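## Task

Using the green marking gauge, scribe a single line at least 20 cm long beside the board's curved edge, keeping the gauge's preset distance from that edge the whole way, and leave no other marks anywhere on the board. Then put the gauge down on the bench so it rests motionless, away from both the board and the bench dogs, and stays there without the robot's help. Finally open the gripper and pull the arms away.

## Robot and tools

Robot: two 7-joint arms named left_arm and right_arm, each ending in a parallel gripper with a wrist camera. The names are labels only; left_arm sits on the +y side of the scene. They do not refer to sides of any image.

Frame: one shared world frame, metres. Origin on the table top midway between the arms, +x out across the table, +z up. Reported hand poses are end_effector_position (m) and end_effector_quat_wxyz. The reported position is the point between the pads when closed; it can be somewhat off, more so at long reach. Fingers extend along the gripper's +z axis and close along its y axis. Closed fingertips sit about 19 mm past that point, open ones about 6 mm; closing pushes the tips about 13 mm further out, so keep that margin above surfaces.

Tool execute_actions, argument actions: a list holding at most one item, or empty. An empty list only returns the current state. An item with rows is a motion: rows is a list of 1 to 15 rows, steps is 1 to 15 (default 15), each step lasting 1/30 s; one row per step, the final row reused for remaining steps. An item with only steps (up to 300) is a wait with no new command. Optional pictures (true/false) controls whether camera images come back.

Each row is exactly 18 numbers covering both arms even if one is idle: left_arm's 7 joint targets, its gripper position, its gripper speed, then the same 9 for right_arm. Joint numbers are absolute target angles in radians (same form as the Joint positions line), not offsets. Joint order and stated ranges: waist -69.115..69.115, shoulder -2.250..2.250, upper arm roll -69.115..69.115, elbow -2.580..2.580, forearm roll -69.115..69.115, wrist pitch -2.100..2.100, wrist roll -69.115..69.115. A target more than 0.013 rad beyond a range end, and beyond the current angle, gets the whole call refused (nothing is sent). True ends may differ by up to 0.013 rad; targets past a real end are clipped there and the result may say "joint sent to its limit" (possibly referring to an earlier motion). Its absence is no promise of extra room.

Gripper position is absolute in [-1, 1]: +1 fully open (85 mm), 0 about 41 mm, pads touch near -0.8, -1 closes until blocked. Gripper speed in [-1, 1]: roughly 20 mm/s at -1, 85 at 0, 150 at +1. To hold firmly keep position at -1; grip force is set by the arm, about 190-235 N per pad. For a gentler hold, open first, then command a position just below the object's width. To release, command a position wider than the object. To leave a gripper unchanged, resend its previous two numbers; zeros are real commands. Fingers stay put until the position changes by 0.01 or more, but may re-close on their own (never past the request) if the object yields or is lost. position_measured_pct is about 50 - 50 x actual position (0 = fully open); stopping short below ~90 means something is held or blocking, ~90 or slightly more means pads met on nothing or something very thin.

Motion: joint speed and acceleration are capped and joints of an arm finish together; a reversal stops them together. Each step's target is kept within 0.304 rad of the measured angle (waist, shoulder, upper arm roll, elbow) or 0.266 rad (forearm roll, wrist pitch, wrist roll), and targets that would move the hand more than 70 mm from its measured spot are scaled back. So large moves may be unfinished when the result returns. Between calls, arms continue toward the last row sent until they come to rest or a step is HELD.

Results: the state line gives each arm's pose; Joint positions and Joint velocities list 7 values per arm (rad, rad/s); joint torques follow the same order and carry offsets and noise. HELD marks steps where your row was partly or wholly not sent. "joint command not followed" means a clearance check altered joint targets; the rest of the row still applied. MOTOR HOT warns above 60 °C; at 75 °C an OVER-TEMPERATURE FAULT makes that arm sag until cooled, so avoid holding loads idle for long. A TORQUE FAULT (contact torque reaching a load limit: 48.6 N m for the first four joints, 30.6 N m for the last three, held weight included) halts that arm for 10 s and drops the rest of the call.

Cameras: cam_left_wrist and cam_right_wrist, 504x504 each, with calibration (K, distortion, T_world_to_cam) that may be slightly off. Tool zoom_image takes camera (one of those names) and region [x0, y0, x1, y1] in pixels of that camera's latest image, origin top-left, at most 504 by 504, and returns a closer view.

Tool finished_scene takes scene (the current scene's number), ends it irreversibly, grades it and gives the next task. Only call it once the line is drawn, the gauge lies still on the bench clear of board and dogs, and the gripper has let go and moved away.

Avoid: knocking or placing anything off the table, dropping or slamming the gauge, extra marks on the board, hard pressing, and arms striking or pushing each other. Loose items may occasionally get nudged by an outside push, so check before finishing. Smooth, quick, low-effort motion is preferred.

Each tool is called after "Call:" as name(argument=value, ...), one argument or row to a line, values as JSON.

## Session

Call:
execute_actions(
  actions=[
    {"rows":[[0,0.2,0,1.1,0,1.84,0,1,0,0.2,0.2,0,1.1,0,1.84,0,1,0]]},
  ],
)

Call:
execute_actions(
  actions=[
    {"steps":150},
  ],
)

Scene clock: 0.50 s of 4800.00 s.
left_arm: end_effector_position=(+0.1864, +0.6000, +0.1632) position_measured_pct=0.0 end_effector_quat_wxyz=(-0.306, -0.345, +0.792, +0.400) | right_arm: end_effector_position=(+0.4202, -0.4655, +0.3783) position_measured_pct=0.0 end_effector_quat_wxyz=(+0.058, +0.421, +0.905, -0.006)
Joint positions: left_arm=[-0.207  0.815 -0.118  1.712 -0.739  1.411  2.353] | right_arm=[0.454 0.319 0.04  1.242 0.015 1.467 0.998]
Joint velocities: left_arm=[ 0.428 -0.573  0.252 -0.574  0.501  0.498 -0.5  ] | right_arm=[-0.64  -0.294 -0.102 -0.36  -0.037  0.58  -0.584]
Joint torques (N m, as the joint torque sensors report them, + toward a larger angle): left_arm=[ -0.01 -20.26  -1.19  -2.63  -1.12   1.99   0.41] | right_arm=[  0.61 -15.84   0.52  -8.51  -0.26   0.37  -0.15]
Motor temperatures (°C, as the motors report them): left_arm=[29 23 30 30 32 35 36] | right_arm=[27 28 25 28 32 33 40]
Steps of this call (steps 1 to 15: all 15 steps of this action). Readings (joint positions | what the end effector reports):
1: left_arm=[-0.429 1.049 -0.270 1.942 -0.939 1.211 2.553] | right_arm=[0.699 0.484 0.092 1.435 0.034 1.260 1.206] | left_arm position_measured_pct=0.0 | right_arm position_measured_pct=0.0
2: left_arm=[-0.422 1.043 -0.267 1.937 -0.935 1.216 2.549] | right_arm=[0.692 0.478 0.092 1.430 0.034 1.264 1.202] | left_arm position_measured_pct=0.0 | right_arm position_measured_pct=0.0
4: left_arm=[-0.394 1.013 -0.245 1.911 -0.912 1.239 2.526] | right_arm=[0.663 0.452 0.086 1.405 0.032 1.287 1.179] | left_arm position_measured_pct=0.0 | right_arm position_measured_pct=0.0
8: left_arm=[-0.322 0.942 -0.188 1.839 -0.850 1.300 2.463] | right_arm=[0.593 0.397 0.066 1.338 0.024 1.347 1.119] | left_arm position_measured_pct=0.0 | right_arm position_measured_pct=0.0
15: the state above
camera_calibration (this result's frames):
cam_left_wrist: T_world_to_cam=[[-0.344935, 0.381183, 0.857741, -0.31279], [0.500631, 0.847705, -0.175398, -0.516022], [-0.79397, 0.368911, -0.483235, 0.152558], [0, 0, 0, 1]] pos_world=[0.271571, 0.500385, 0.251505]
cam_right_wrist: T_world_to_cam=[[0.794422, 0.606071, 0.0396495, -0.0579436], [0.603375, -0.794989, 0.0627001, -0.580965], [0.0695216, -0.0258868, -0.997245, 0.485759], [0, 0, 0, 1]] pos_world=[0.362801, -0.414169, 0.523144]

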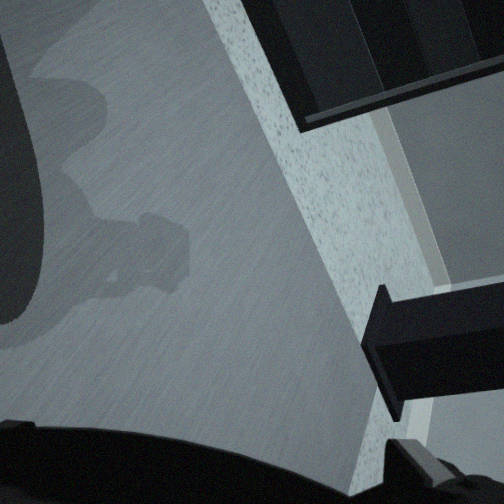

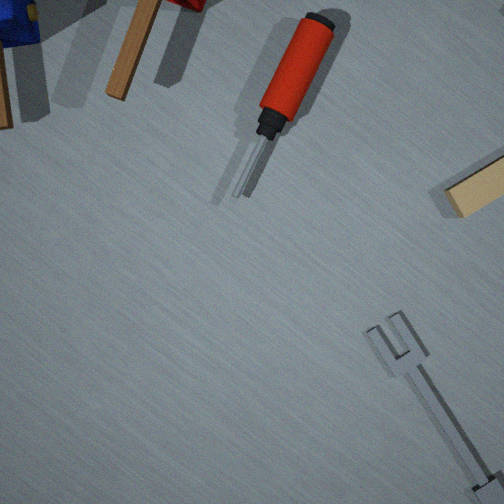

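Scene clock: 5.50 s of 4800.00 s.
left_arm: end_effector_position=(+0.3589, +0.3200, +0.4700) position_measured_pct=0.0 end_effector_quat_wxyz=(+0.001, +0.648, +0.761, +0.001) | right_arm: end_effector_position=(+0.3549, -0.3242, +0.4700) position_measured_pct=0.0 end_effector_quat_wxyz=(+0.001, +0.709, +0.705, +0.001)
Joint positions: left_arm=[ 0.    0.2   0.    1.1   0.    1.84 -0.  ] | right_arm=[0.2  0.2  0.   1.1  0.   1.84 0.  ]
Joint velocities: left_arm=[-0.    -0.001 -0.    -0.     0.     0.     0.   ] | right_arm=[0.    0.    0.001 0.    0.    0.001 0.   ]
Joint torques (N m, as the joint torque sensors report them, + toward a larger angle): left_arm=[  0.36 -13.22   0.73  -8.5   -0.28  -0.26   0.14] | right_arm=[ -0.12 -12.61   0.43  -8.23  -0.27   0.39  -0.2 ]
Motor temperatures (°C, as the motors report them): left_arm=[29 23 30 30 32 35 36] | right_arm=[27 28 25 28 32 33 40]
Steps of this call (steps 1 to 90: the robot went on to your last target; steps 91 to 150: nothing new was sent). Readings (joint positions | what the end effector reports):
1: left_arm=[-0.193 0.796 -0.110 1.693 -0.722 1.428 2.336] | right_arm=[0.433 0.309 0.036 1.230 0.013 1.488 0.978] | left_arm position_measured_pct=0.0 | right_arm position_measured_pct=0.0
2: left_arm=[-0.179 0.776 -0.102 1.673 -0.705 1.445 2.318] | right_arm=[0.412 0.299 0.033 1.218 0.012 1.509 0.956] | left_arm position_measured_pct=0.0 | right_arm position_measured_pct=0.0
4: left_arm=[-0.155 0.736 -0.088 1.633 -0.670 1.480 2.283] | right_arm=[0.369 0.280 0.026 1.195 0.010 1.559 0.906] | left_arm position_measured_pct=0.0 | right_arm position_measured_pct=0.0
8: left_arm=[-0.114 0.654 -0.064 1.550 -0.597 1.552 2.211] | right_arm=[0.288 0.242 0.013 1.149 0.004 1.687 0.770] | left_arm position_measured_pct=0.0 | right_arm position_measured_pct=0.0
150: the state above
All arms were judged still, so your last target was given up. Only a new action makes them travel on or press farther. Fingers that are still opening or closing keep moving.
camera_calibration (this result's frames):
cam_left_wrist: T_world_to_cam=[[0.972223, 0.234052, 0.00153379, -0.432951], [0.233666, -0.970201, -0.0641092, 0.314048], [-0.0135168, 0.0626869, -0.997942, 0.600844], [0, 0, 0, 1]] pos_world=[0.355664, 0.368357, 0.620405]
cam_right_wrist: T_world_to_cam=[[0.998323, -0.0578327, -0.00260455, -0.363067], [-0.0578913, -0.997318, -0.0447741, -0.215372], [-0.0000081572, 0.0448498, -0.998994, 0.633856], [0, 0, 0, 1]] pos_world=[0.349995, -0.26422, 0.62263]

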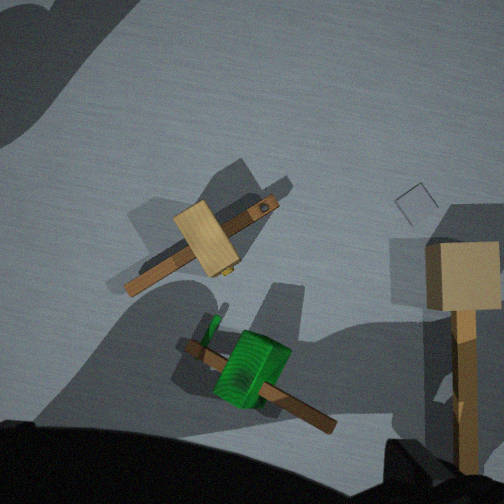

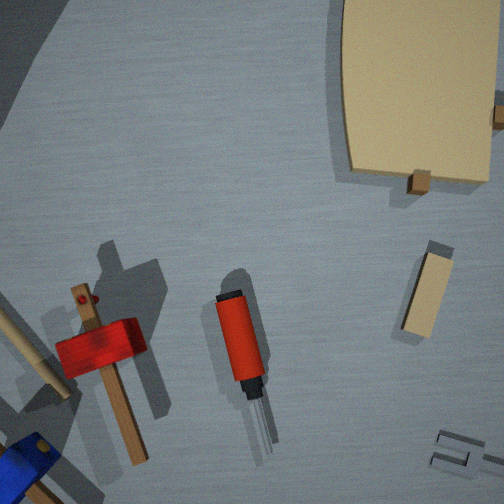

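Call:
execute_actions(
  actions=[
    {"rows":[[0.14,0.4526,0,1.902,0,0.787,-0.29,1,0,-0.2,0.3,0,1.0,0,1.84,0,1,0]]},
  ],
  pictures=false,
)

Call:
execute_actions(
  actions=[
    {"steps":50},
  ],
)

Scene clock: 11.40 s of 4800.00 s.
left_arm: end_effector_position=(+0.3694, +0.2825, +0.3036) position_measured_pct=0.0 end_effector_quat_wxyz=(-0.065, +0.751, +0.652, -0.085) | right_arm: end_effector_position=(+0.3752, -0.1789, +0.4608) position_measured_pct=0.0 end_effector_quat_wxyz=(+0.000, +0.577, +0.817, +0.001)
Joint positions: left_arm=[ 0.098  0.377  0.     1.413  0.     1.565 -0.202] | right_arm=[-0.146  0.289 -0.001  1.012 -0.001  1.84   0.   ]
Joint velocities: left_arm=[ 0.142  0.261  0.001  0.874  0.001 -0.768 -0.314] | right_arm=[-0.603  0.137 -0.021 -0.143 -0.009 -0.001  0.001]
Joint torques (N m, as the joint torque sensors report them, + toward a larger angle): left_arm=[  0.58 -17.42   0.23  -6.87  -0.14   0.92  -0.1 ] | right_arm=[  2.21 -15.96   1.73  -8.27   0.4    0.66  -0.12]
Motor temperatures (°C, as the motors report them): left_arm=[29 23 30 30 32 35 36] | right_arm=[27 28 25 28 32 33 40]
Steps of this call (steps 1 to 90: nothing new was sent; then 2.40 s passed at rest; steps 91 to 105: all 15 steps of this action). Readings (joint positions | what the end effector reports):
91: left_arm=[0.001 0.201 -0.000 1.101 -0.000 1.839 -0.001] | right_arm=[0.198 0.200 0.000 1.100 0.000 1.840 -0.000] | left_arm position_measured_pct=0.0 | right_arm position_measured_pct=0.0
92: left_arm=[0.004 0.206 -0.001 1.106 -0.000 1.835 -0.005] | right_arm=[0.191 0.203 0.001 1.098 0.001 1.840 -0.000] | left_arm position_measured_pct=0.0 | right_arm position_measured_pct=0.0
94: left_arm=[0.018 0.229 -0.001 1.132 -0.001 1.812 -0.028] | right_arm=[0.160 0.212 0.002 1.088 0.001 1.840 -0.000] | left_arm position_measured_pct=0.0 | right_arm position_measured_pct=0.0
98: left_arm=[0.054 0.296 -0.000 1.226 -0.000 1.730 -0.105] | right_arm=[0.048 0.244 0.001 1.057 0.000 1.840 -0.000] | left_arm position_measured_pct=0.0 | right_arm position_measured_pct=0.0
105: the state above

Scene clock: 13.07 s of 4800.00 s.
left_arm: end_effector_position=(+0.3799, +0.2661, +0.1300) position_measured_pct=0.0 end_effector_quat_wxyz=(-0.000, +0.796, +0.606, -0.000) | right_arm: end_effector_position=(+0.3726, -0.1558, +0.4596) position_measured_pct=0.0 end_effector_quat_wxyz=(+0.000, +0.555, +0.832, +0.001)
Joint positions: left_arm=[ 0.14   0.453  0.     1.902 -0.     0.787 -0.29 ] | right_arm=[-0.2   0.3   0.    1.    0.    1.84 -0.  ]
Joint velocities: left_arm=[ 0.001 -0.001  0.     0.    -0.     0.     0.   ] | right_arm=[ 0.    -0.001  0.     0.001 -0.     0.001  0.   ]
Joint torques (N m, as the joint torque sensors report them, + toward a larger angle): left_arm=[  0.06 -15.8    0.76  -6.21  -0.31  -0.19   0.05] | right_arm=[  0.06 -14.48   0.45  -8.42  -0.11   0.28  -0.17]
Motor temperatures (°C, as the motors report them): left_arm=[29 23 30 30 32 35 36] | right_arm=[27 28 25 28 32 33 40]
Steps of this call (steps 1 to 45: the robot went on to your last target; steps 46 to 50: nothing new was sent). Readings (joint positions | what the end effector reports):
1: left_arm=[0.103 0.385 0.000 1.442 0.000 1.539 -0.212] | right_arm=[-0.164 0.293 -0.001 1.008 -0.001 1.840 0.000] | left_arm position_measured_pct=0.0 | right_arm position_measured_pct=0.0
2: left_arm=[0.107 0.393 0.000 1.473 0.000 1.513 -0.221] | right_arm=[-0.177 0.296 -0.002 1.004 -0.001 1.840 0.000] | left_arm position_measured_pct=0.0 | right_arm position_measured_pct=0.0
4: left_arm=[0.114 0.406 0.000 1.535 0.000 1.459 -0.237] | right_arm=[-0.190 0.298 -0.002 1.001 -0.001 1.840 0.000] | left_arm position_measured_pct=0.0 | right_arm position_measured_pct=0.0
8: left_arm=[0.125 0.426 0.000 1.664 0.000 1.344 -0.260] | right_arm=[-0.196 0.299 -0.000 1.000 -0.000 1.840 -0.000] | left_arm position_measured_pct=0.0 | right_arm position_measured_pct=0.0
50: the state above
All arms were judged still, so your last target was given up. Only a new action makes them travel on or press farther. Fingers that are still opening or closing keep moving.
camera_calibration (this result's frames):
cam_left_wrist: T_world_to_cam=[[0.981288, -0.192547, -0.000057602, -0.329991], [-0.192153, -0.979261, -0.0642294, 0.399311], [0.0123107, 0.0630386, -0.997935, 0.255296], [0, 0, 0, 1]] pos_world=[0.397401, 0.311398, 0.280398]
cam_right_wrist: T_world_to_cam=[[0.942038, 0.335497, -0.00260458, -0.28883], [0.335052, -0.941135, -0.0447739, -0.184514], [-0.0174728, 0.041306, -0.998994, 0.621863], [0, 0, 0, 1]] pos_world=[0.344776, -0.102438, 0.612224]

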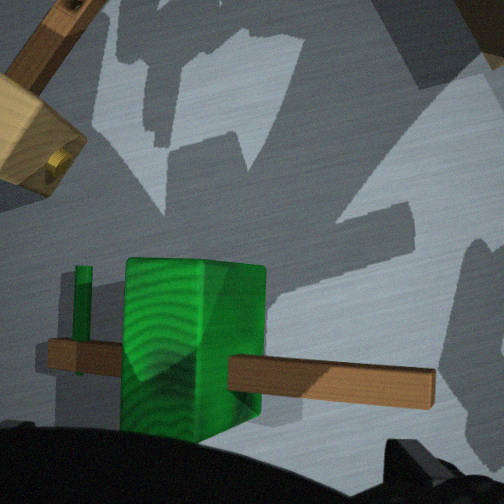

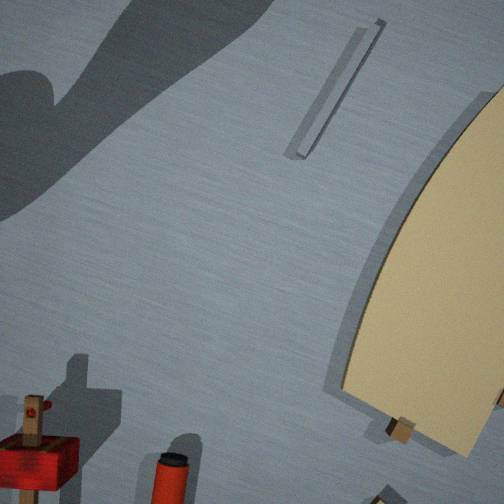

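Call:
execute_actions(
  actions=[
    {"rows":[[0.025,0.47,0,1.96,0,0.71,-0.405,0.4,0,0.85,0.95,0,2.19,1.85,-1.25,-1.571,1,0]]},
  ],
  pictures=false,
)

Call:
execute_actions(
  actions=[
    {"rows":[[0.025,0.6,0,2.009,0,0.532,-0.405,0.4,0,0.85,0.3,0,2.0,1.85,-1.25,-1.571,1,0]]},
  ],
  pictures=false,
)

Call:
execute_actions(
  actions=[
    {"rows":[[0.025,0.6,0,2.009,0,0.532,-0.405,-1,-0.5,0.85,0.3,0,2.0,1.85,-1.25,-1.571,1,0]]},
  ],
  pictures=false,
)

Call:
execute_actions(
  actions=[
    {"steps":90},
  ],
)

Scene clock: 17.17 s of 4800.00 s.
left_arm: end_effector_position=(+0.3691, +0.3110, +0.1106) position_measured_pct=29.4 end_effector_quat_wxyz=(+0.000, +0.796, +0.605, +0.001) | right_arm: end_effector_position=(+0.4210, -0.2976, +0.3062) position_measured_pct=0.0 end_effector_quat_wxyz=(+0.008, +0.699, +0.700, -0.148)
Joint positions: left_arm=[ 0.027  0.47  -0.     1.96  -0.     0.71  -0.405] | right_arm=[ 0.016  0.514 -0.001  1.208  0.183  1.655 -0.184]
Joint velocities: left_arm=[-0.015  0.001 -0.     0.001 -0.    -0.001 -0.   ] | right_arm=[ 0.484  0.489  0.001  0.484  0.426 -0.427 -0.425]
Joint torques (N m, as the joint torque sensors report them, + toward a larger angle): left_arm=[  0.8  -15.61   0.91  -6.31  -0.15  -0.1    0.03] | right_arm=[  0.57 -18.57   0.85  -7.21   0.23   1.26  -0.61]
Motor temperatures (°C, as the motors report them): left_arm=[29 23 30 30 32 35 36] | right_arm=[27 28 25 28 32 33 40]
Steps of this call (steps 1 to 90: nothing new was sent; then 0.60 s passed at rest; steps 91 to 105: all 15 steps of this action). Readings (joint positions | what the end effector reports):
91: left_arm=[0.138 0.453 0.000 1.902 0.000 0.786 -0.291] | right_arm=[-0.198 0.301 -0.000 1.001 0.000 1.839 -0.001] | left_arm position_measured_pct=0.0 | right_arm position_measured_pct=0.0
92: left_arm=[0.132 0.454 0.001 1.905 0.001 0.783 -0.296] | right_arm=[-0.191 0.307 -0.002 1.005 0.004 1.835 -0.005] | left_arm position_measured_pct=0.8 | right_arm position_measured_pct=0.0
94: left_arm=[0.101 0.458 0.002 1.919 0.001 0.765 -0.322] | right_arm=[-0.162 0.334 -0.003 1.031 0.026 1.813 -0.028] | left_arm position_measured_pct=4.8 | right_arm position_measured_pct=0.0
98: left_arm=[0.037 0.468 -0.002 1.954 -0.001 0.717 -0.395] | right_arm=[-0.096 0.400 -0.001 1.096 0.084 1.755 -0.085] | left_arm position_measured_pct=16.3 | right_arm position_measured_pct=0.0
105: the state above

Scene clock: 17.67 s of 4800.00 s.
left_arm: end_effector_position=(+0.3704, +0.3118, +0.0507) position_measured_pct=29.8 end_effector_quat_wxyz=(+0.001, +0.796, +0.606, +0.001) | right_arm: end_effector_position=(+0.3675, -0.5025, +0.2864) position_measured_pct=0.0 end_effector_quat_wxyz=(+0.125, +0.825, +0.518, -0.189)
Joint positions: left_arm=[ 0.025  0.598 -0.     2.009  0.     0.532 -0.405] | right_arm=[ 0.315  0.407 -0.001  1.506  0.442  1.394 -0.444]
Joint velocities: left_arm=[-0.     0.016  0.     0.002  0.    -0.001 -0.   ] | right_arm=[ 0.658 -0.258  0.003  0.65   0.575 -0.574 -0.573]
Joint torques (N m, as the joint torque sensors report them, + toward a larger angle): left_arm=[  0.26 -16.94   0.63  -4.02  -0.32   0.02   0.2 ] | right_arm=[ -0.16 -16.11   0.6   -6.97   0.89   0.67   0.33]
Motor temperatures (°C, as the motors report them): left_arm=[29 23 30 30 32 35 36] | right_arm=[27 28 25 28 32 33 40]
Steps of this call (steps 1 to 15: all 15 steps of this action). Readings (joint positions | what the end effector reports):
1: left_arm=[0.026 0.471 -0.000 1.960 -0.000 0.709 -0.405] | right_arm=[0.033 0.529 -0.001 1.225 0.197 1.640 -0.199] | left_arm position_measured_pct=29.8 | right_arm position_measured_pct=0.0
2: left_arm=[0.026 0.478 -0.000 1.962 -0.000 0.702 -0.405] | right_arm=[0.051 0.539 -0.002 1.244 0.213 1.624 -0.214] | left_arm position_measured_pct=29.8 | right_arm position_measured_pct=0.0
4: left_arm=[0.026 0.508 0.000 1.972 -0.000 0.666 -0.405] | right_arm=[0.085 0.542 -0.001 1.279 0.243 1.594 -0.245] | left_arm position_measured_pct=29.8 | right_arm position_measured_pct=0.0
8: left_arm=[0.025 0.583 -0.000 2.003 0.000 0.555 -0.405] | right_arm=[0.164 0.487 -0.002 1.357 0.310 1.526 -0.312] | left_arm position_measured_pct=29.8 | right_arm position_measured_pct=0.0
15: the state above

Scene clock: 18.17 s of 4800.00 s.
left_arm: end_effector_position=(+0.3708, +0.3118, +0.0503) position_measured_pct=52.4 end_effector_quat_wxyz=(+0.001, +0.796, +0.606, +0.001) | right_arm: end_effector_position=(+0.2314, -0.6718, +0.2588) position_measured_pct=0.0 end_effector_quat_wxyz=(+0.225, +0.882, +0.345, -0.228)
Joint positions: left_arm=[ 0.025  0.599  0.     2.008  0.     0.531 -0.405] | right_arm=[ 0.667  0.328 -0.     1.842  0.76   1.076 -0.761]
Joint velocities: left_arm=[-0.     0.002 -0.     0.003 -0.001  0.003  0.001] | right_arm=[ 0.794 -0.119  0.     0.679  0.912 -0.915 -0.91 ]
Joint torques (N m, as the joint torque sensors report them, + toward a larger angle): left_arm=[  0.01 -16.42   0.81  -3.84  -0.09  -0.27  -0.02] | right_arm=[ -0.04 -13.8    1.2   -7.44   1.44   0.8   -0.02]
Motor temperatures (°C, as the motors report them): left_arm=[29 23 30 30 32 35 36] | right_arm=[27 28 25 28 32 33 40]
Steps of this call (steps 1 to 15: all 15 steps of this action). Readings (joint positions | what the end effector reports):
1: left_arm=[0.025 0.599 -0.000 2.009 0.000 0.532 -0.405] | right_arm=[0.337 0.399 -0.000 1.528 0.462 1.375 -0.463] | left_arm position_measured_pct=29.8 | right_arm position_measured_pct=0.0
2: left_arm=[0.025 0.599 -0.000 2.009 0.000 0.532 -0.405] | right_arm=[0.359 0.391 -0.000 1.550 0.481 1.355 -0.483] | left_arm position_measured_pct=30.2 | right_arm position_measured_pct=0.0
4: left_arm=[0.025 0.599 -0.000 2.009 0.000 0.532 -0.405] | right_arm=[0.404 0.378 -0.000 1.594 0.520 1.316 -0.522] | left_arm position_measured_pct=32.5 | right_arm position_measured_pct=0.0
8: left_arm=[0.025 0.600 0.000 2.009 0.000 0.532 -0.405] | right_arm=[0.495 0.356 -0.000 1.685 0.600 1.236 -0.602] | left_arm position_measured_pct=39.7 | right_arm position_measured_pct=0.0
15: the state above

Scene clock: 21.17 s of 4800.00 s.
left_arm: end_effector_position=(+0.3704, +0.3118, +0.0504) position_measured_pct=61.5 end_effector_quat_wxyz=(+0.000, +0.796, +0.606, +0.001) | right_arm: end_effector_position=(+0.4259, -0.3219, +0.3515) position_measured_pct=0.0 end_effector_quat_wxyz=(+0.015, +0.538, +0.643, +0.545)
Joint positions: left_arm=[ 0.025  0.599  0.     2.009  0.     0.532 -0.405] | right_arm=[ 0.85   0.3   -0.     2.     1.85  -1.25  -1.571]
Joint velocities: left_arm=[-0.    -0.001 -0.    -0.    -0.     0.    -0.001] | right_arm=[ 0.     0.    -0.001 -0.001  0.    -0.    -0.   ]
Joint torques (N m, as the joint torque sensors report them, + toward a larger angle): left_arm=[  0.08 -15.88   0.73  -4.     0.     0.     0.22] | right_arm=[  0.08 -12.77  -0.57  -6.28  -2.3   -1.27  -0.12]
Motor temperatures (°C, as the motors report them): left_arm=[29 23 30 30 32 35 36] | right_arm=[27 28 25 28 32 33 40]
Steps of this call (steps 1 to 75: the robot went on to your last target; steps 76 to 90: nothing new was sent). Readings (joint positions | what the end effector reports):
1: left_arm=[0.025 0.599 0.000 2.008 0.000 0.532 -0.405] | right_arm=[0.694 0.324 -0.000 1.865 0.793 1.043 -0.794] | left_arm position_measured_pct=54.4 | right_arm position_measured_pct=0.0
2: left_arm=[0.025 0.600 0.000 2.008 0.000 0.532 -0.405] | right_arm=[0.721 0.320 0.000 1.889 0.831 1.005 -0.832] | left_arm position_measured_pct=56.3 | right_arm position_measured_pct=0.0
4: left_arm=[0.025 0.599 0.000 2.009 0.000 0.532 -0.405] | right_arm=[0.764 0.313 0.002 1.928 0.912 0.925 -0.913] | left_arm position_measured_pct=59.9 | right_arm position_measured_pct=0.0
8: left_arm=[0.025 0.599 0.000 2.009 0.000 0.532 -0.405] | right_arm=[0.815 0.306 0.002 1.974 1.074 0.763 -1.076] | left_arm position_measured_pct=61.5 | right_arm position_measured_pct=0.0
90: the state above
All arms were judged still, so your last target was given up. Only a new action makes them travel on or press farther. Fingers that are still opening or closing keep moving.
camera_calibration (this result's frames):
cam_left_wrist: T_world_to_cam=[[0.981289, -0.192532, 0.00172965, -0.311955], [-0.192018, -0.97925, -0.0647894, 0.437011], [0.0141678, 0.063245, -0.997897, 0.172414], [0, 0, 0, 1]] pos_world=[0.387589, 0.356978, 0.200905]
cam_right_wrist: T_world_to_cam=[[0.698876, -0.205965, 0.684946, -0.595926], [0.412565, -0.666185, -0.621279, -0.105398], [0.584263, 0.716782, -0.380606, 0.265517], [0, 0, 0, 1]] pos_world=[0.30483, -0.383273, 0.443753]

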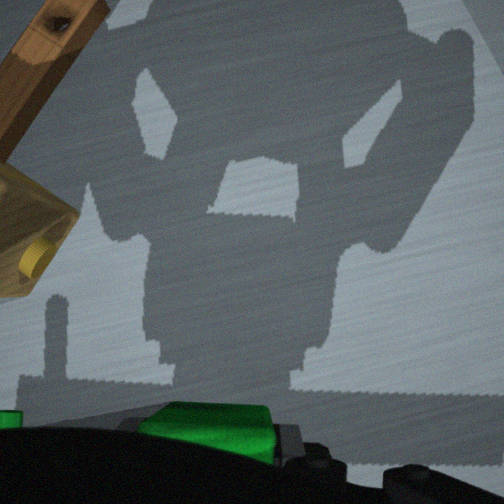

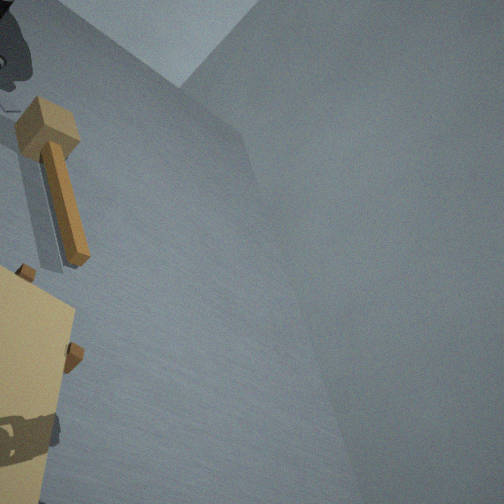

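Call:
execute_actions(
  actions=[
    {"rows":[[-0.1,0.3,0,1.9,0,0.7,-0.405,-1,0,0.85,0.95,0,2.19,2.2,-1.25,-1.571,1,0]]},
  ],
  pictures=false,
)

Call:
execute_actions(
  actions=[
    {"rows":[[-0.3,0.4,0,2.0,-2.46,-1.3,-1.571,-1,0,0.85,0.95,0,2.19,2.2,-1.25,-1.571,1,0]]},
  ],
  pictures=false,
)

Call:
execute_actions(
  actions=[
    {"steps":80},
  ],
  pictures=false,
)

Call:
execute_actions(
  actions=[
    {"rows":[[-0.3,1.08,0,2.06,-2.46,-1.3,-1.571,-1,0,0.85,0.95,0,2.19,2.2,-1.25,-1.571,1,0]]},
  ],
  pictures=false,
)

Call:
execute_actions(
  actions=[
    {"steps":50},
  ],
)

Scene clock: 25.63 s of 4800.00 s.
left_arm: end_effector_position=(+0.4165, +0.3719, +0.1904) position_measured_pct=61.5 end_effector_quat_wxyz=(+0.050, +0.754, +0.647, +0.102) | right_arm: end_effector_position=(+0.3274, -0.2779, +0.1959) position_measured_pct=0.0 end_effector_quat_wxyz=(-0.211, +0.579, +0.633, +0.468)
Joint positions: left_arm=[-0.092  0.318 -0.001  1.904 -0.     0.691 -0.405] | right_arm=[ 0.85   0.605  0.     2.127  2.075 -1.25  -1.571]
Joint velocities: left_arm=[-0.118 -0.289 -0.005 -0.124 -0.002  0.188  0.001] | right_arm=[-0.001  0.869 -0.002  0.214  0.43   0.    -0.   ]
Joint torques (N m, as the joint torque sensors report them, + toward a larger angle): left_arm=[  1.32 -11.43   1.59  -5.35  -0.16  -0.5    0.21] | right_arm=[ -0.04 -13.69  -0.72  -2.48  -1.02  -2.09  -0.22]
Motor temperatures (°C, as the motors report them): left_arm=[29 23 30 30 32 35 36] | right_arm=[27 28 25 28 32 33 40]
Steps of this call (steps 1 to 90: nothing new was sent; then 0.97 s passed at rest; steps 91 to 105: all 15 steps of this action). Readings (joint positions | what the end effector reports):
91: left_arm=[0.024 0.598 0.000 2.008 0.000 0.533 -0.405] | right_arm=[0.850 0.301 -0.000 2.000 1.850 -1.250 -1.571] | left_arm position_measured_pct=61.5 | right_arm position_measured_pct=0.0
92: left_arm=[0.021 0.591 0.001 2.007 0.000 0.536 -0.405] | right_arm=[0.850 0.308 -0.000 2.003 1.854 -1.251 -1.571] | left_arm position_measured_pct=61.5 | right_arm position_measured_pct=0.0
94: left_arm=[0.009 0.562 0.001 1.998 0.000 0.551 -0.405] | right_arm=[0.850 0.338 -0.000 2.019 1.876 -1.251 -1.571] | left_arm position_measured_pct=61.5 | right_arm position_measured_pct=0.0
98: left_arm=[-0.032 0.463 0.000 1.961 0.000 0.606 -0.405] | right_arm=[0.850 0.426 0.000 2.066 1.953 -1.250 -1.571] | left_arm position_measured_pct=61.5 | right_arm position_measured_pct=0.0
105: the state above

Scene clock: 26.13 s of 4800.00 s.
left_arm: end_effector_position=(+0.4564, +0.5213, +0.1816) position_measured_pct=61.5 end_effector_quat_wxyz=(-0.079, +0.902, +0.331, +0.266) | right_arm: end_effector_position=(+0.2341, -0.2310, +0.1180) position_measured_pct=0.0 end_effector_quat_wxyz=(-0.404, +0.581, +0.568, +0.420)
Joint positions: left_arm=[-0.284  0.392 -0.001  1.993 -0.472  0.229 -0.88 ] | right_arm=[ 0.85   0.942  0.     2.19   2.2   -1.25  -1.571]
Joint velocities: left_arm=[-0.12   0.059  0.002  0.058 -1.215 -1.215 -1.215] | right_arm=[ 0.     0.06  -0.002 -0.001 -0.002 -0.005 -0.001]
Joint torques (N m, as the joint torque sensors report them, + toward a larger angle): left_arm=[  1.74 -17.38   1.73  -8.97  -0.03  -1.63   0.43] | right_arm=[ -0.02 -13.99  -1.14   1.81  -0.2   -2.42  -0.16]
Motor temperatures (°C, as the motors report them): left_arm=[29 23 30 30 32 35 36] | right_arm=[27 28 25 28 32 33 40]
Steps of this call (steps 1 to 15: all 15 steps of this action). Readings (joint positions | what the end effector reports):
1: left_arm=[-0.097 0.311 -0.000 1.902 -0.001 0.695 -0.406] | right_arm=[0.850 0.634 0.000 2.134 2.089 -1.250 -1.571] | left_arm position_measured_pct=61.5 | right_arm position_measured_pct=0.0
2: left_arm=[-0.108 0.309 0.001 1.903 -0.006 0.691 -0.413] | right_arm=[0.850 0.665 0.000 2.140 2.102 -1.250 -1.571] | left_arm position_measured_pct=61.5 | right_arm position_measured_pct=0.0
4: left_arm=[-0.144 0.318 0.003 1.915 -0.042 0.657 -0.451] | right_arm=[0.850 0.729 0.000 2.152 2.125 -1.250 -1.571] | left_arm position_measured_pct=61.5 | right_arm position_measured_pct=0.0
8: left_arm=[-0.222 0.361 -0.000 1.959 -0.188 0.512 -0.595] | right_arm=[0.850 0.857 0.000 2.174 2.169 -1.250 -1.571] | left_arm position_measured_pct=61.5 | right_arm position_measured_pct=0.0
15: the state above

Scene clock: 28.80 s of 4800.00 s.
left_arm: end_effector_position=(+0.3010, +0.2075, +0.2217) position_measured_pct=61.5 end_effector_quat_wxyz=(-0.188, -0.377, +0.842, -0.337) | right_arm: end_effector_position=(+0.2331, -0.2303, +0.1168) position_measured_pct=0.0 end_effector_quat_wxyz=(-0.407, +0.581, +0.566, +0.419)
Joint positions: left_arm=[-0.3    0.4    0.     2.    -2.46  -1.3   -1.571] | right_arm=[ 0.85   0.95  -0.     2.19   2.2   -1.25  -1.571]
Joint velocities: left_arm=[ 0.    -0.     0.     0.     0.    -0.     0.001] | right_arm=[-0.    -0.001 -0.001  0.001  0.001  0.001  0.001]
Joint torques (N m, as the joint torque sensors report them, + toward a larger angle): left_arm=[  0.67 -13.6    1.63  -4.78   1.28  -2.07   0.41] | right_arm=[ -0.02 -14.56  -1.08   2.34  -0.12  -2.53  -0.22]
Motor temperatures (°C, as the motors report them): left_arm=[29 23 30 30 32 35 36] | right_arm=[27 28 25 28 32 33 40]
Steps of this call (steps 1 to 75: the robot went on to your last target; steps 76 to 80: nothing new was sent). Readings (joint positions | what the end effector reports):
1: left_arm=[-0.287 0.394 -0.001 1.994 -0.513 0.188 -0.920] | right_arm=[0.850 0.944 0.000 2.190 2.200 -1.250 -1.571] | left_arm position_measured_pct=61.5 | right_arm position_measured_pct=0.0
2: left_arm=[-0.290 0.395 -0.001 1.996 -0.553 0.147 -0.961] | right_arm=[0.850 0.946 0.000 2.190 2.200 -1.250 -1.571] | left_arm position_measured_pct=61.5 | right_arm position_measured_pct=0.0
4: left_arm=[-0.294 0.397 -0.001 1.997 -0.635 0.066 -1.042] | right_arm=[0.850 0.948 0.000 2.190 2.200 -1.250 -1.571] | left_arm position_measured_pct=61.5 | right_arm position_measured_pct=0.0
8: left_arm=[-0.298 0.399 -0.001 1.999 -0.797 -0.096 -1.205] | right_arm=[0.850 0.949 0.000 2.190 2.200 -1.250 -1.571] | left_arm position_measured_pct=61.5 | right_arm position_measured_pct=0.0
80: the state above
All arms were judged still, so your last target was given up. Only a new action makes them travel on or press farther. Fingers that are still opening or closing keep moving.

Scene clock: 29.30 s of 4800.00 s.
left_arm: end_effector_position=(+0.2330, +0.1738, +0.1215) position_measured_pct=61.5 end_effector_quat_wxyz=(-0.409, -0.419, +0.738, -0.335) | right_arm: end_effector_position=(+0.2331, -0.2303, +0.1168) position_measured_pct=0.0 end_effector_quat_wxyz=(-0.407, +0.581, +0.566, +0.419)
Joint positions: left_arm=[-0.3    0.846 -0.     2.052 -2.46  -1.3   -1.571] | right_arm=[ 0.85   0.95  -0.     2.19   2.2   -1.25  -1.571]
Joint velocities: left_arm=[-0.001  1.248 -0.001  0.051  0.     0.001  0.001] | right_arm=[-0.     0.     0.     0.001  0.001  0.001  0.001]
Joint torques (N m, as the joint torque sensors report them, + toward a larger angle): left_arm=[  0.17 -15.91   2.41  -0.08   0.48  -3.36   0.  ] | right_arm=[  0.09 -14.82  -1.31   2.33  -0.21  -2.51  -0.15]
Motor temperatures (°C, as the motors report them): left_arm=[29 23 30 30 32 35 36] | right_arm=[27 28 25 28 32 33 40]
Steps of this call (steps 1 to 15: all 15 steps of this action). Readings (joint positions | what the end effector reports):
1: left_arm=[-0.300 0.402 0.000 2.000 -2.460 -1.300 -1.571] | right_arm=[0.850 0.950 -0.000 2.190 2.200 -1.250 -1.571] | left_arm position_measured_pct=61.5 | right_arm position_measured_pct=0.0
2: left_arm=[-0.300 0.408 0.000 2.001 -2.460 -1.300 -1.571] | right_arm=[0.850 0.950 -0.000 2.190 2.200 -1.250 -1.571] | left_arm position_measured_pct=61.5 | right_arm position_measured_pct=0.0
4: left_arm=[-0.300 0.439 0.000 2.006 -2.459 -1.300 -1.571] | right_arm=[0.850 0.950 -0.000 2.190 2.200 -1.250 -1.571] | left_arm position_measured_pct=61.5 | right_arm position_measured_pct=0.0
8: left_arm=[-0.300 0.564 0.000 2.027 -2.459 -1.300 -1.571] | right_arm=[0.850 0.950 -0.000 2.190 2.200 -1.250 -1.571] | left_arm position_measured_pct=61.5 | right_arm position_measured_pct=0.0
15: the state above

Scene clock: 30.97 s of 4800.00 s.
left_arm: end_effector_position=(+0.1917, +0.1533, +0.0851) position_measured_pct=61.5 end_effector_quat_wxyz=(-0.509, -0.430, +0.670, -0.327) | right_arm: end_effector_position=(+0.2331, -0.2303, +0.1168) position_measured_pct=0.0 end_effector_quat_wxyz=(-0.407, +0.581, +0.566, +0.419)
Joint positions: left_arm=[-0.3    1.08   0.     2.06  -2.46  -1.3   -1.571] | right_arm=[ 0.85   0.95  -0.     2.19   2.2   -1.25  -1.571]
Joint velocities: left_arm=[-0.    -0.001 -0.    -0.     0.001 -0.     0.   ] | right_arm=[-0.    -0.    -0.    -0.    -0.002 -0.     0.002]
Joint torques (N m, as the joint torque sensors report them, + toward a larger angle): left_arm=[  0.26 -16.67   2.53   2.98  -0.15  -3.58   0.28] | right_arm=[ -0.03 -14.84  -1.25   2.11  -0.11  -2.52  -0.12]
Motor temperatures (°C, as the motors report them): left_arm=[29 23 30 30 32 35 36] | right_arm=[27 28 25 28 32 33 40]
Steps of this call (steps 1 to 30: the robot went on to your last target; steps 31 to 50: nothing new was sent). Readings (joint positions | what the end effector reports):
1: left_arm=[-0.300 0.888 -0.000 2.054 -2.460 -1.300 -1.571] | right_arm=[0.850 0.950 -0.000 2.190 2.200 -1.250 -1.571] | left_arm position_measured_pct=61.5 | right_arm position_measured_pct=0.0
2: left_arm=[-0.300 0.926 -0.000 2.055 -2.460 -1.300 -1.571] | right_arm=[0.850 0.950 -0.000 2.190 2.200 -1.250 -1.571] | left_arm position_measured_pct=61.5 | right_arm position_measured_pct=0.0
4: left_arm=[-0.300 0.991 -0.000 2.057 -2.460 -1.299 -1.571] | right_arm=[0.850 0.950 -0.000 2.190 2.200 -1.250 -1.571] | left_arm position_measured_pct=61.5 | right_arm position_measured_pct=0.0
8: left_arm=[-0.300 1.063 -0.000 2.060 -2.460 -1.299 -1.571] | right_arm=[0.850 0.950 -0.000 2.190 2.200 -1.250 -1.571] | left_arm position_measured_pct=61.5 | right_arm position_measured_pct=0.0
50: the state above
All arms were judged still, so your last target was given up. Only a new action makes them travel on or press farther. Fingers that are still opening or closing keep moving.
camera_calibration (this result's frames):
cam_left_wrist: T_world_to_cam=[[-0.915257, 0.396358, 0.0721435, 0.100118], [0.0174862, 0.217988, -0.975795, 0.103615], [-0.402491, -0.891841, -0.206446, 0.378522], [0, 0, 0, 1]] pos_world=[0.242174, 0.275312, 0.172028]
cam_right_wrist: T_world_to_cam=[[0.998018, -0.039606, -0.0488962, -0.227355], [-0.0578447, -0.271595, -0.960672, 0.129523], [0.0247684, 0.961596, -0.273348, 0.397376], [0, 0, 0, 1]] pos_world=[0.224554, -0.355942, 0.221934]

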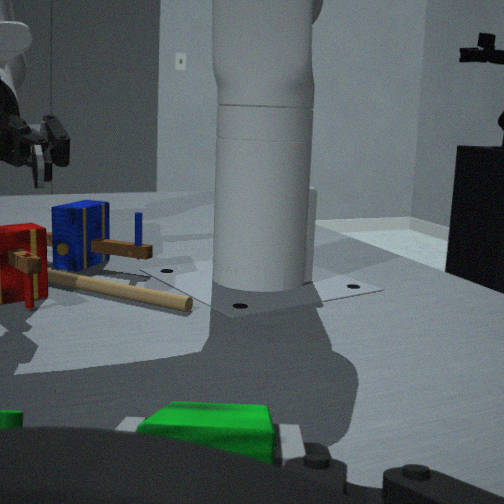

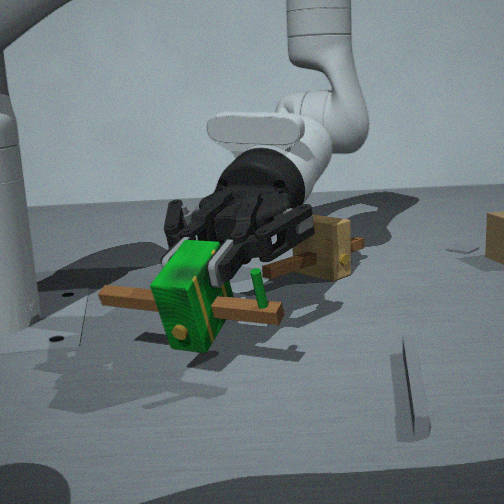

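Call:
execute_actions(
  actions=[
    {"rows":[[-0.3,1.148,0,1.993,-2.46,-1.3,-1.571,-1,0,0.85,0.95,0,2.19,2.2,-1.25,-1.571,1,0]]},
  ],
  pictures=false,
)

Call:
execute_actions(
  actions=[
    {"rows":[[-0.3,1.148,0,1.993,-2.46,-1.3,-1.571,0.0,-0.7,0.85,0.95,0,2.19,2.2,-1.25,-1.571,1,0]]},
  ],
)

Scene clock: 33.47 s of 4800.00 s.
left_arm: end_effector_position=(+0.2026, +0.1588, +0.0610) position_measured_pct=61.5 end_effector_quat_wxyz=(-0.509, -0.430, +0.670, -0.328) | right_arm: end_effector_position=(+0.2331, -0.2303, +0.1168) position_measured_pct=0.0 end_effector_quat_wxyz=(-0.407, +0.581, +0.566, +0.419)
Joint positions: left_arm=[-0.301  1.146  0.     1.994 -2.46  -1.303 -1.571] | right_arm=[ 0.85   0.95  -0.     2.19   2.2   -1.25  -1.571]
Joint velocities: left_arm=[-0.003  0.004  0.    -0.001  0.    -0.002  0.   ] | right_arm=[-0.     0.    -0.001 -0.     0.001  0.    -0.001]
Joint torques (N m, as the joint torque sensors report them, + toward a larger angle): left_arm=[  0.59 -15.67   2.58   1.97   0.21  -1.86   0.07] | right_arm=[  0.1  -14.67  -1.13   2.27  -0.02  -2.6   -0.13]
Motor temperatures (°C, as the motors report them): left_arm=[29 23 30 30 32 35 36] | right_arm=[27 28 25 28 32 33 40]
Steps of this call (steps 1 to 60: nothing new was sent; steps 61 to 75: all 15 steps of this action). Readings (joint positions | what the end effector reports):
61: left_arm=[-0.300 1.082 0.000 2.059 -2.460 -1.300 -1.571] | right_arm=[0.850 0.950 -0.000 2.190 2.200 -1.250 -1.571] | left_arm position_measured_pct=61.5 | right_arm position_measured_pct=0.0
62: left_arm=[-0.300 1.089 0.000 2.054 -2.460 -1.301 -1.571] | right_arm=[0.850 0.950 -0.000 2.190 2.200 -1.250 -1.571] | left_arm position_measured_pct=61.5 | right_arm position_measured_pct=0.0
64: left_arm=[-0.300 1.118 0.001 2.028 -2.460 -1.301 -1.571] | right_arm=[0.850 0.950 -0.000 2.190 2.200 -1.250 -1.571] | left_arm position_measured_pct=61.5 | right_arm position_measured_pct=0.0
68: left_arm=[-0.300 1.143 -0.000 1.996 -2.460 -1.301 -1.571] | right_arm=[0.850 0.950 -0.000 2.190 2.200 -1.250 -1.571] | left_arm position_measured_pct=61.5 | right_arm position_measured_pct=0.0
75: the state above

Scene clock: 33.97 s of 4800.00 s.
left_arm: end_effector_position=(+0.2027, +0.1588, +0.0597) position_measured_pct=50.0 end_effector_quat_wxyz=(-0.509, -0.430, +0.670, -0.327) | right_arm: end_effector_position=(+0.2331, -0.2303, +0.1168) position_measured_pct=0.0 end_effector_quat_wxyz=(-0.407, +0.581, +0.566, +0.419)
Joint positions: left_arm=[-0.3    1.148  0.     1.993 -2.46  -1.3   -1.571] | right_arm=[ 0.85   0.95  -0.     2.19   2.2   -1.25  -1.571]
Joint velocities: left_arm=[ 0.001  0.001  0.     0.     0.001 -0.    -0.   ] | right_arm=[ 0.     0.    -0.     0.001  0.    -0.     0.001]
Joint torques (N m, as the joint torque sensors report them, + toward a larger angle): left_arm=[ -0.15 -16.73   2.86   2.63  -0.24  -3.26   0.29] | right_arm=[  0.04 -14.64  -1.17   2.22  -0.08  -2.56  -0.21]
Motor temperatures (°C, as the motors report them): left_arm=[29 23 30 30 32 35 36] | right_arm=[27 28 25 28 32 33 40]
Steps of this call (steps 1 to 15: all 15 steps of this action). Readings (joint positions | what the end effector reports):
1: left_arm=[-0.301 1.146 0.000 1.994 -2.460 -1.303 -1.571] | right_arm=[0.850 0.950 -0.000 2.190 2.200 -1.250 -1.571] | left_arm position_measured_pct=61.5 | right_arm position_measured_pct=0.0
2: left_arm=[-0.301 1.146 0.000 1.994 -2.460 -1.303 -1.571] | right_arm=[0.850 0.950 -0.000 2.190 2.200 -1.250 -1.571] | left_arm position_measured_pct=61.5 | right_arm position_measured_pct=0.0
4: left_arm=[-0.300 1.147 0.000 1.994 -2.460 -1.301 -1.571] | right_arm=[0.850 0.950 -0.000 2.190 2.200 -1.250 -1.571] | left_arm position_measured_pct=59.1 | right_arm position_measured_pct=0.0
8: left_arm=[-0.300 1.148 -0.000 1.993 -2.460 -1.300 -1.571] | right_arm=[0.850 0.950 -0.000 2.190 2.200 -1.250 -1.571] | left_arm position_measured_pct=54.0 | right_arm position_measured_pct=0.0
15: the state above
camera_calibration (this result's frames):
cam_left_wrist: T_world_to_cam=[[-0.9152, 0.396376, 0.0727667, 0.109778], [0.0166369, 0.217569, -0.975903, 0.0776647], [-0.402657, -0.891936, -0.205714, 0.38253], [0, 0, 0, 1]] pos_world=[0.253205, 0.280782, 0.146497]
cam_right_wrist: T_world_to_cam=[[0.998018, -0.0396059, -0.0488965, -0.227355], [-0.0578449, -0.271595, -0.960672, 0.129523], [0.0247683, 0.961596, -0.273348, 0.397376], [0, 0, 0, 1]] pos_world=[0.224554, -0.355942, 0.221934]

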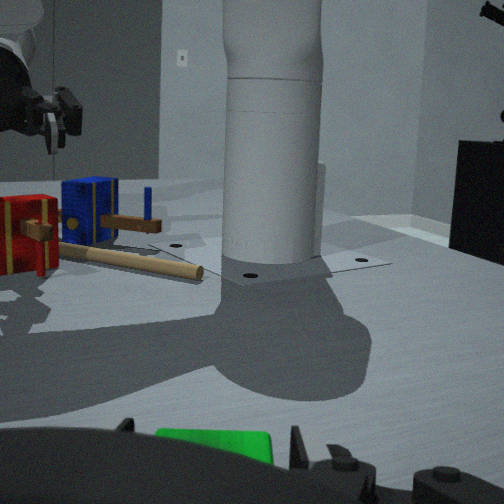

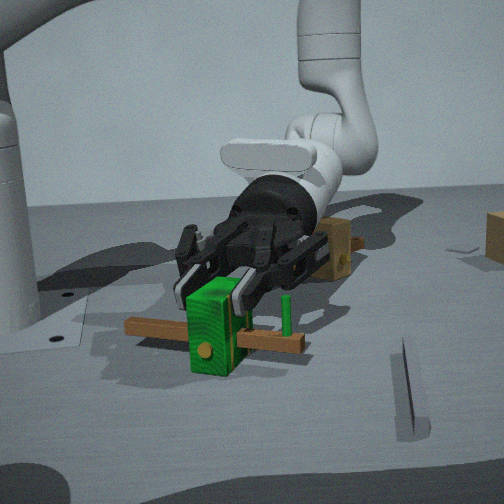

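Call:
execute_actions(
  actions=[
    {"rows":[[-0.3,1.148,0,1.993,-2.46,-1.55,-1.571,0.0,0,0.85,0.95,0,2.19,2.2,-1.25,-1.571,1,0]],"steps":12},
  ],
  pictures=false,
)

Call:
execute_actions(
  actions=[
    {"rows":[[-0.3,0.2,0,2.0,-2.46,-1.55,-1.571,1,0,0.85,0.95,0,2.19,2.2,-1.25,-1.571,1,0]]},
  ],
  pictures=false,
)

Call:
execute_actions(
  actions=[
    {"steps":25},
  ],
  pictures=false,
)

Call:
execute_actions(
  actions=[
    {"rows":[[0.603,0.164,0,2.32,0,0.658,-1.557,1,0,0.85,0.95,0,2.19,2.2,-1.25,-1.571,1,0]]},
  ],
  pictures=false,
)

Call:
execute_actions(
  actions=[
    {"steps":90},
  ],
)

Scene clock: 40.93 s of 4800.00 s.
left_arm: end_effector_position=(+0.1979, +0.1484, +0.1366) position_measured_pct=50.0 end_effector_quat_wxyz=(+0.589, +0.386, -0.601, +0.378) | right_arm: end_effector_position=(+0.2331, -0.2303, +0.1168) position_measured_pct=0.0 end_effector_quat_wxyz=(-0.407, +0.581, +0.566, +0.419)
Joint positions: left_arm=[-0.3    1.148  0.     1.993 -2.46  -1.55  -1.571] | right_arm=[ 0.85   0.95  -0.     2.19   2.2   -1.25  -1.571]
Joint velocities: left_arm=[-0.001  0.003 -0.005 -0.004  0.    -0.007 -0.001] | right_arm=[ 0.     0.     0.001 -0.     0.    -0.     0.001]
Joint torques (N m, as the joint torque sensors report them, + toward a larger angle): left_arm=[  0.25 -16.34   2.71   2.4   -0.34  -3.15   0.27] | right_arm=[ -0.09 -14.51  -1.08   2.19  -0.23  -2.53  -0.19]
Motor temperatures (°C, as the motors report them): left_arm=[29 23 30 30 32 35 36] | right_arm=[27 28 25 28 32 33 40]
Steps of this call (steps 1 to 15: the robot went on to your last target; steps 16 to 90: nothing new was sent; then 3.57 s passed at rest; steps 91 to 102: all 12 steps of this action). Readings (joint positions | what the end effector reports):
91: left_arm=[-0.300 1.148 -0.000 1.993 -2.460 -1.301 -1.571] | right_arm=[0.850 0.950 -0.000 2.190 2.200 -1.250 -1.571] | left_arm position_measured_pct=50.0 | right_arm position_measured_pct=0.0
92: left_arm=[-0.300 1.148 -0.000 1.993 -2.460 -1.311 -1.571] | right_arm=[0.850 0.950 -0.000 2.190 2.200 -1.250 -1.571] | left_arm position_measured_pct=50.0 | right_arm position_measured_pct=0.0
94: left_arm=[-0.300 1.148 -0.001 1.992 -2.460 -1.361 -1.571] | right_arm=[0.850 0.950 -0.000 2.190 2.200 -1.250 -1.571] | left_arm position_measured_pct=50.0 | right_arm position_measured_pct=0.0
98: left_arm=[-0.300 1.148 0.000 1.993 -2.460 -1.512 -1.571] | right_arm=[0.850 0.950 -0.000 2.190 2.200 -1.250 -1.571] | left_arm position_measured_pct=50.0 | right_arm position_measured_pct=0.0
102: the state above

Scene clock: 41.43 s of 4800.00 s.
left_arm: end_effector_position=(+0.2426, +0.1707, +0.2181) position_measured_pct=12.7 end_effector_quat_wxyz=(-0.407, -0.358, +0.746, -0.386) | right_arm: end_effector_position=(+0.2331, -0.2303, +0.1168) position_measured_pct=0.0 end_effector_quat_wxyz=(-0.407, +0.581, +0.566, +0.419)
Joint positions: left_arm=[-0.3    0.674 -0.     1.999 -2.46  -1.55  -1.571] | right_arm=[ 0.85   0.95  -0.     2.19   2.2   -1.25  -1.571]
Joint velocities: left_arm=[ 0.    -1.335 -0.     0.005 -0.    -0.     0.001] | right_arm=[ 0.    -0.    -0.001  0.001 -0.002 -0.001 -0.001]
Joint torques (N m, as the joint torque sensors report them, + toward a larger angle): left_arm=[  0.17 -15.98   2.22  -0.88   0.57  -2.88  -0.05] | right_arm=[ -0.2  -14.88  -1.14   2.01  -0.15  -2.59  -0.12]
Motor temperatures (°C, as the motors report them): left_arm=[29 23 30 30 32 35 36] | right_arm=[27 28 25 28 32 33 40]
Steps of this call (steps 1 to 15: all 15 steps of this action). Readings (joint positions | what the end effector reports):
1: left_arm=[-0.300 1.146 0.000 1.993 -2.460 -1.550 -1.571] | right_arm=[0.850 0.950 -0.000 2.190 2.200 -1.250 -1.571] | left_arm position_measured_pct=50.0 | right_arm position_measured_pct=0.0
2: left_arm=[-0.300 1.139 -0.000 1.993 -2.460 -1.549 -1.571] | right_arm=[0.850 0.950 -0.000 2.190 2.200 -1.250 -1.571] | left_arm position_measured_pct=49.2 | right_arm position_measured_pct=0.0
4: left_arm=[-0.300 1.109 -0.000 1.994 -2.460 -1.549 -1.571] | right_arm=[0.850 0.950 -0.000 2.190 2.200 -1.250 -1.571] | left_arm position_measured_pct=45.2 | right_arm position_measured_pct=0.0
8: left_arm=[-0.300 0.983 -0.000 1.996 -2.460 -1.549 -1.571] | right_arm=[0.850 0.950 -0.000 2.190 2.200 -1.250 -1.571] | left_arm position_measured_pct=33.7 | right_arm position_measured_pct=0.0
15: the state above

Scene clock: 42.27 s of 4800.00 s.
left_arm: end_effector_position=(+0.2505, +0.1745, +0.3127) position_measured_pct=0.0 end_effector_quat_wxyz=(-0.203, -0.309, +0.851, -0.373) | right_arm: end_effector_position=(+0.2331, -0.2303, +0.1168) position_measured_pct=0.0 end_effector_quat_wxyz=(-0.407, +0.581, +0.566, +0.419)
Joint positions: left_arm=[-0.3    0.201  0.     2.    -2.46  -1.55  -1.571] | right_arm=[ 0.85   0.95  -0.     2.19   2.2   -1.25  -1.571]
Joint velocities: left_arm=[-0.    -0.008 -0.     0.     0.    -0.    -0.001] | right_arm=[-0.    -0.     0.    -0.001  0.    -0.     0.   ]
Joint torques (N m, as the joint torque sensors report them, + toward a larger angle): left_arm=[ -0.11 -10.29   1.2   -5.65   1.39  -2.16   0.3 ] | right_arm=[  0.15 -14.99  -1.2    2.27  -0.04  -2.46  -0.14]
Motor temperatures (°C, as the motors report them): left_arm=[29 23 30 30 32 35 36] | right_arm=[27 28 25 28 32 33 40]
Steps of this call (steps 1 to 25: the robot went on to your last target). Readings (joint positions | what the end effector reports):
1: left_arm=[-0.300 0.629 -0.000 1.999 -2.460 -1.550 -1.571] | right_arm=[0.850 0.950 -0.000 2.190 2.200 -1.250 -1.571] | left_arm position_measured_pct=9.9 | right_arm position_measured_pct=0.0
2: left_arm=[-0.300 0.584 -0.000 1.999 -2.460 -1.550 -1.571] | right_arm=[0.850 0.950 -0.000 2.190 2.200 -1.250 -1.571] | left_arm position_measured_pct=6.7 | right_arm position_measured_pct=0.0
4: left_arm=[-0.300 0.495 -0.000 1.999 -2.460 -1.550 -1.571] | right_arm=[0.850 0.950 -0.000 2.190 2.200 -1.250 -1.571] | left_arm position_measured_pct=2.0 | right_arm position_measured_pct=0.0
8: left_arm=[-0.300 0.329 0.000 1.999 -2.460 -1.550 -1.571] | right_arm=[0.850 0.950 -0.000 2.190 2.200 -1.250 -1.571] | left_arm position_measured_pct=0.0 | right_arm position_measured_pct=0.0
25: the state above

Scene clock: 42.77 s of 4800.00 s.
left_arm: end_effector_position=(+0.2233, +0.0265, +0.2793) position_measured_pct=0.0 end_effector_quat_wxyz=(-0.205, -0.308, +0.836, -0.405) | right_arm: end_effector_position=(+0.2331, -0.2303, +0.1168) position_measured_pct=0.0 end_effector_quat_wxyz=(-0.407, +0.581, +0.566, +0.419)
Joint positions: left_arm=[ 0.095  0.172 -0.     2.253 -2.127 -1.216 -1.56 ] | right_arm=[ 0.85   0.95  -0.     2.19   2.2   -1.25  -1.571]
Joint velocities: left_arm=[ 1.165 -0.04   0.002  0.351  1.01   1.01   0.015] | right_arm=[-0.     0.     0.001  0.     0.001  0.     0.   ]
Joint torques (N m, as the joint torque sensors report them, + toward a larger angle): left_arm=[ 0.48 -9.31  0.52 -5.39  1.52 -1.76  0.34] | right_arm=[  0.04 -14.87  -1.35   2.2   -0.21  -2.57  -0.29]
Motor temperatures (°C, as the motors report them): left_arm=[29 23 30 30 32 35 36] | right_arm=[27 28 25 28 32 33 40]
Steps of this call (steps 1 to 15: all 15 steps of this action). Readings (joint positions | what the end effector reports):
1: left_arm=[-0.298 0.200 -0.000 2.001 -2.459 -1.549 -1.571] | right_arm=[0.850 0.950 -0.000 2.190 2.200 -1.250 -1.571] | left_arm position_measured_pct=0.0 | right_arm position_measured_pct=0.0
2: left_arm=[-0.291 0.199 -0.001 2.006 -2.455 -1.545 -1.571] | right_arm=[0.850 0.950 -0.000 2.190 2.200 -1.250 -1.571] | left_arm position_measured_pct=0.0 | right_arm position_measured_pct=0.0
4: left_arm=[-0.261 0.196 -0.002 2.033 -2.432 -1.521 -1.570] | right_arm=[0.850 0.950 -0.000 2.190 2.200 -1.250 -1.571] | left_arm position_measured_pct=0.0 | right_arm position_measured_pct=0.0
8: left_arm=[-0.149 0.185 -0.000 2.132 -2.338 -1.427 -1.565] | right_arm=[0.850 0.950 -0.000 2.190 2.200 -1.250 -1.571] | left_arm position_measured_pct=0.0 | right_arm position_measured_pct=0.0
15: the state above

Scene clock: 45.77 s of 4800.00 s.
left_arm: end_effector_position=(+0.1978, +0.1487, +0.1398) position_measured_pct=0.0 end_effector_quat_wxyz=(-0.000, +0.977, -0.213, -0.000) | right_arm: end_effector_position=(+0.2331, -0.2303, +0.1168) position_measured_pct=0.0 end_effector_quat_wxyz=(-0.407, +0.581, +0.566, +0.419)
Joint positions: left_arm=[ 0.603  0.164  0.     2.32  -0.     0.658 -1.557] | right_arm=[ 0.85   0.95  -0.     2.19   2.2   -1.25  -1.571]
Joint velocities: left_arm=[ 0.    -0.001  0.     0.     0.    -0.     0.001] | right_arm=[ 0.     0.    -0.001  0.    -0.    -0.     0.001]
Joint torques (N m, as the joint torque sensors report them, + toward a larger angle): left_arm=[ 0.67 -9.22  0.74 -5.51 -0.14  0.12  0.19] | right_arm=[  0.13 -14.81  -1.39   2.09  -0.23  -2.45  -0.14]
Motor temperatures (°C, as the motors report them): left_arm=[29 23 30 30 32 35 36] | right_arm=[27 28 25 28 32 33 40]
Steps of this call (steps 1 to 75: the robot went on to your last target; steps 76 to 90: nothing new was sent). Readings (joint positions | what the end effector reports):
1: left_arm=[0.134 0.171 -0.000 2.264 -2.093 -1.182 -1.559] | right_arm=[0.850 0.950 -0.000 2.190 2.200 -1.250 -1.571] | left_arm position_measured_pct=0.0 | right_arm position_measured_pct=0.0
2: left_arm=[0.174 0.170 -0.000 2.274 -2.058 -1.147 -1.559] | right_arm=[0.850 0.950 -0.000 2.190 2.200 -1.250 -1.571] | left_arm position_measured_pct=0.0 | right_arm position_measured_pct=0.0
4: left_arm=[0.258 0.168 -0.000 2.289 -1.985 -1.074 -1.558] | right_arm=[0.850 0.950 -0.000 2.190 2.200 -1.250 -1.571] | left_arm position_measured_pct=0.0 | right_arm position_measured_pct=0.0
8: left_arm=[0.427 0.166 0.001 2.308 -1.831 -0.920 -1.558] | right_arm=[0.850 0.950 -0.000 2.190 2.200 -1.250 -1.571] | left_arm position_measured_pct=0.0 | right_arm position_measured_pct=0.0
90: the state above
All arms were judged still, so your last target was given up. Only a new action makes them travel on or press farther. Fingers that are still opening or closing keep moving.
camera_calibration (this result's frames):
cam_left_wrist: T_world_to_cam=[[-0.345677, -0.938353, -0.0000893947, 0.199446], [-0.936438, 0.344978, -0.0638272, 0.200171], [0.0599233, -0.0219799, -0.997961, 0.277996], [0, 0, 0, 1]] pos_world=[0.239734, 0.124207, 0.290224]
cam_right_wrist: T_world_to_cam=[[0.998018, -0.0396057, -0.0488962, -0.227355], [-0.0578445, -0.271595, -0.960672, 0.129523], [0.0247681, 0.961596, -0.273348, 0.397376], [0, 0, 0, 1]] pos_world=[0.224555, -0.355942, 0.221934]

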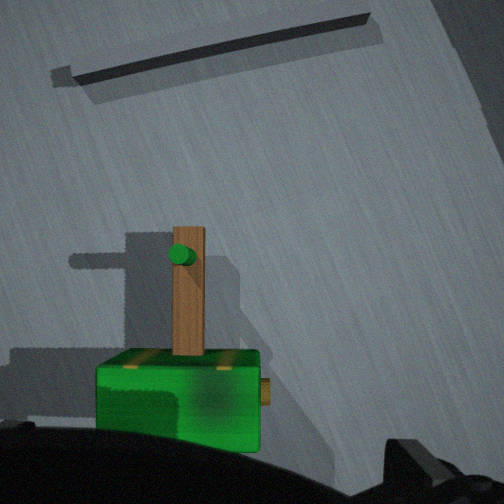

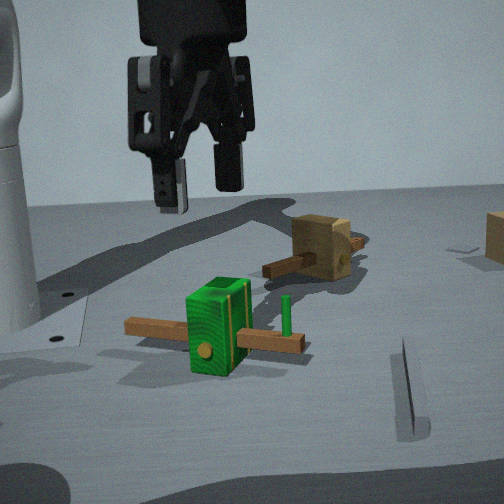

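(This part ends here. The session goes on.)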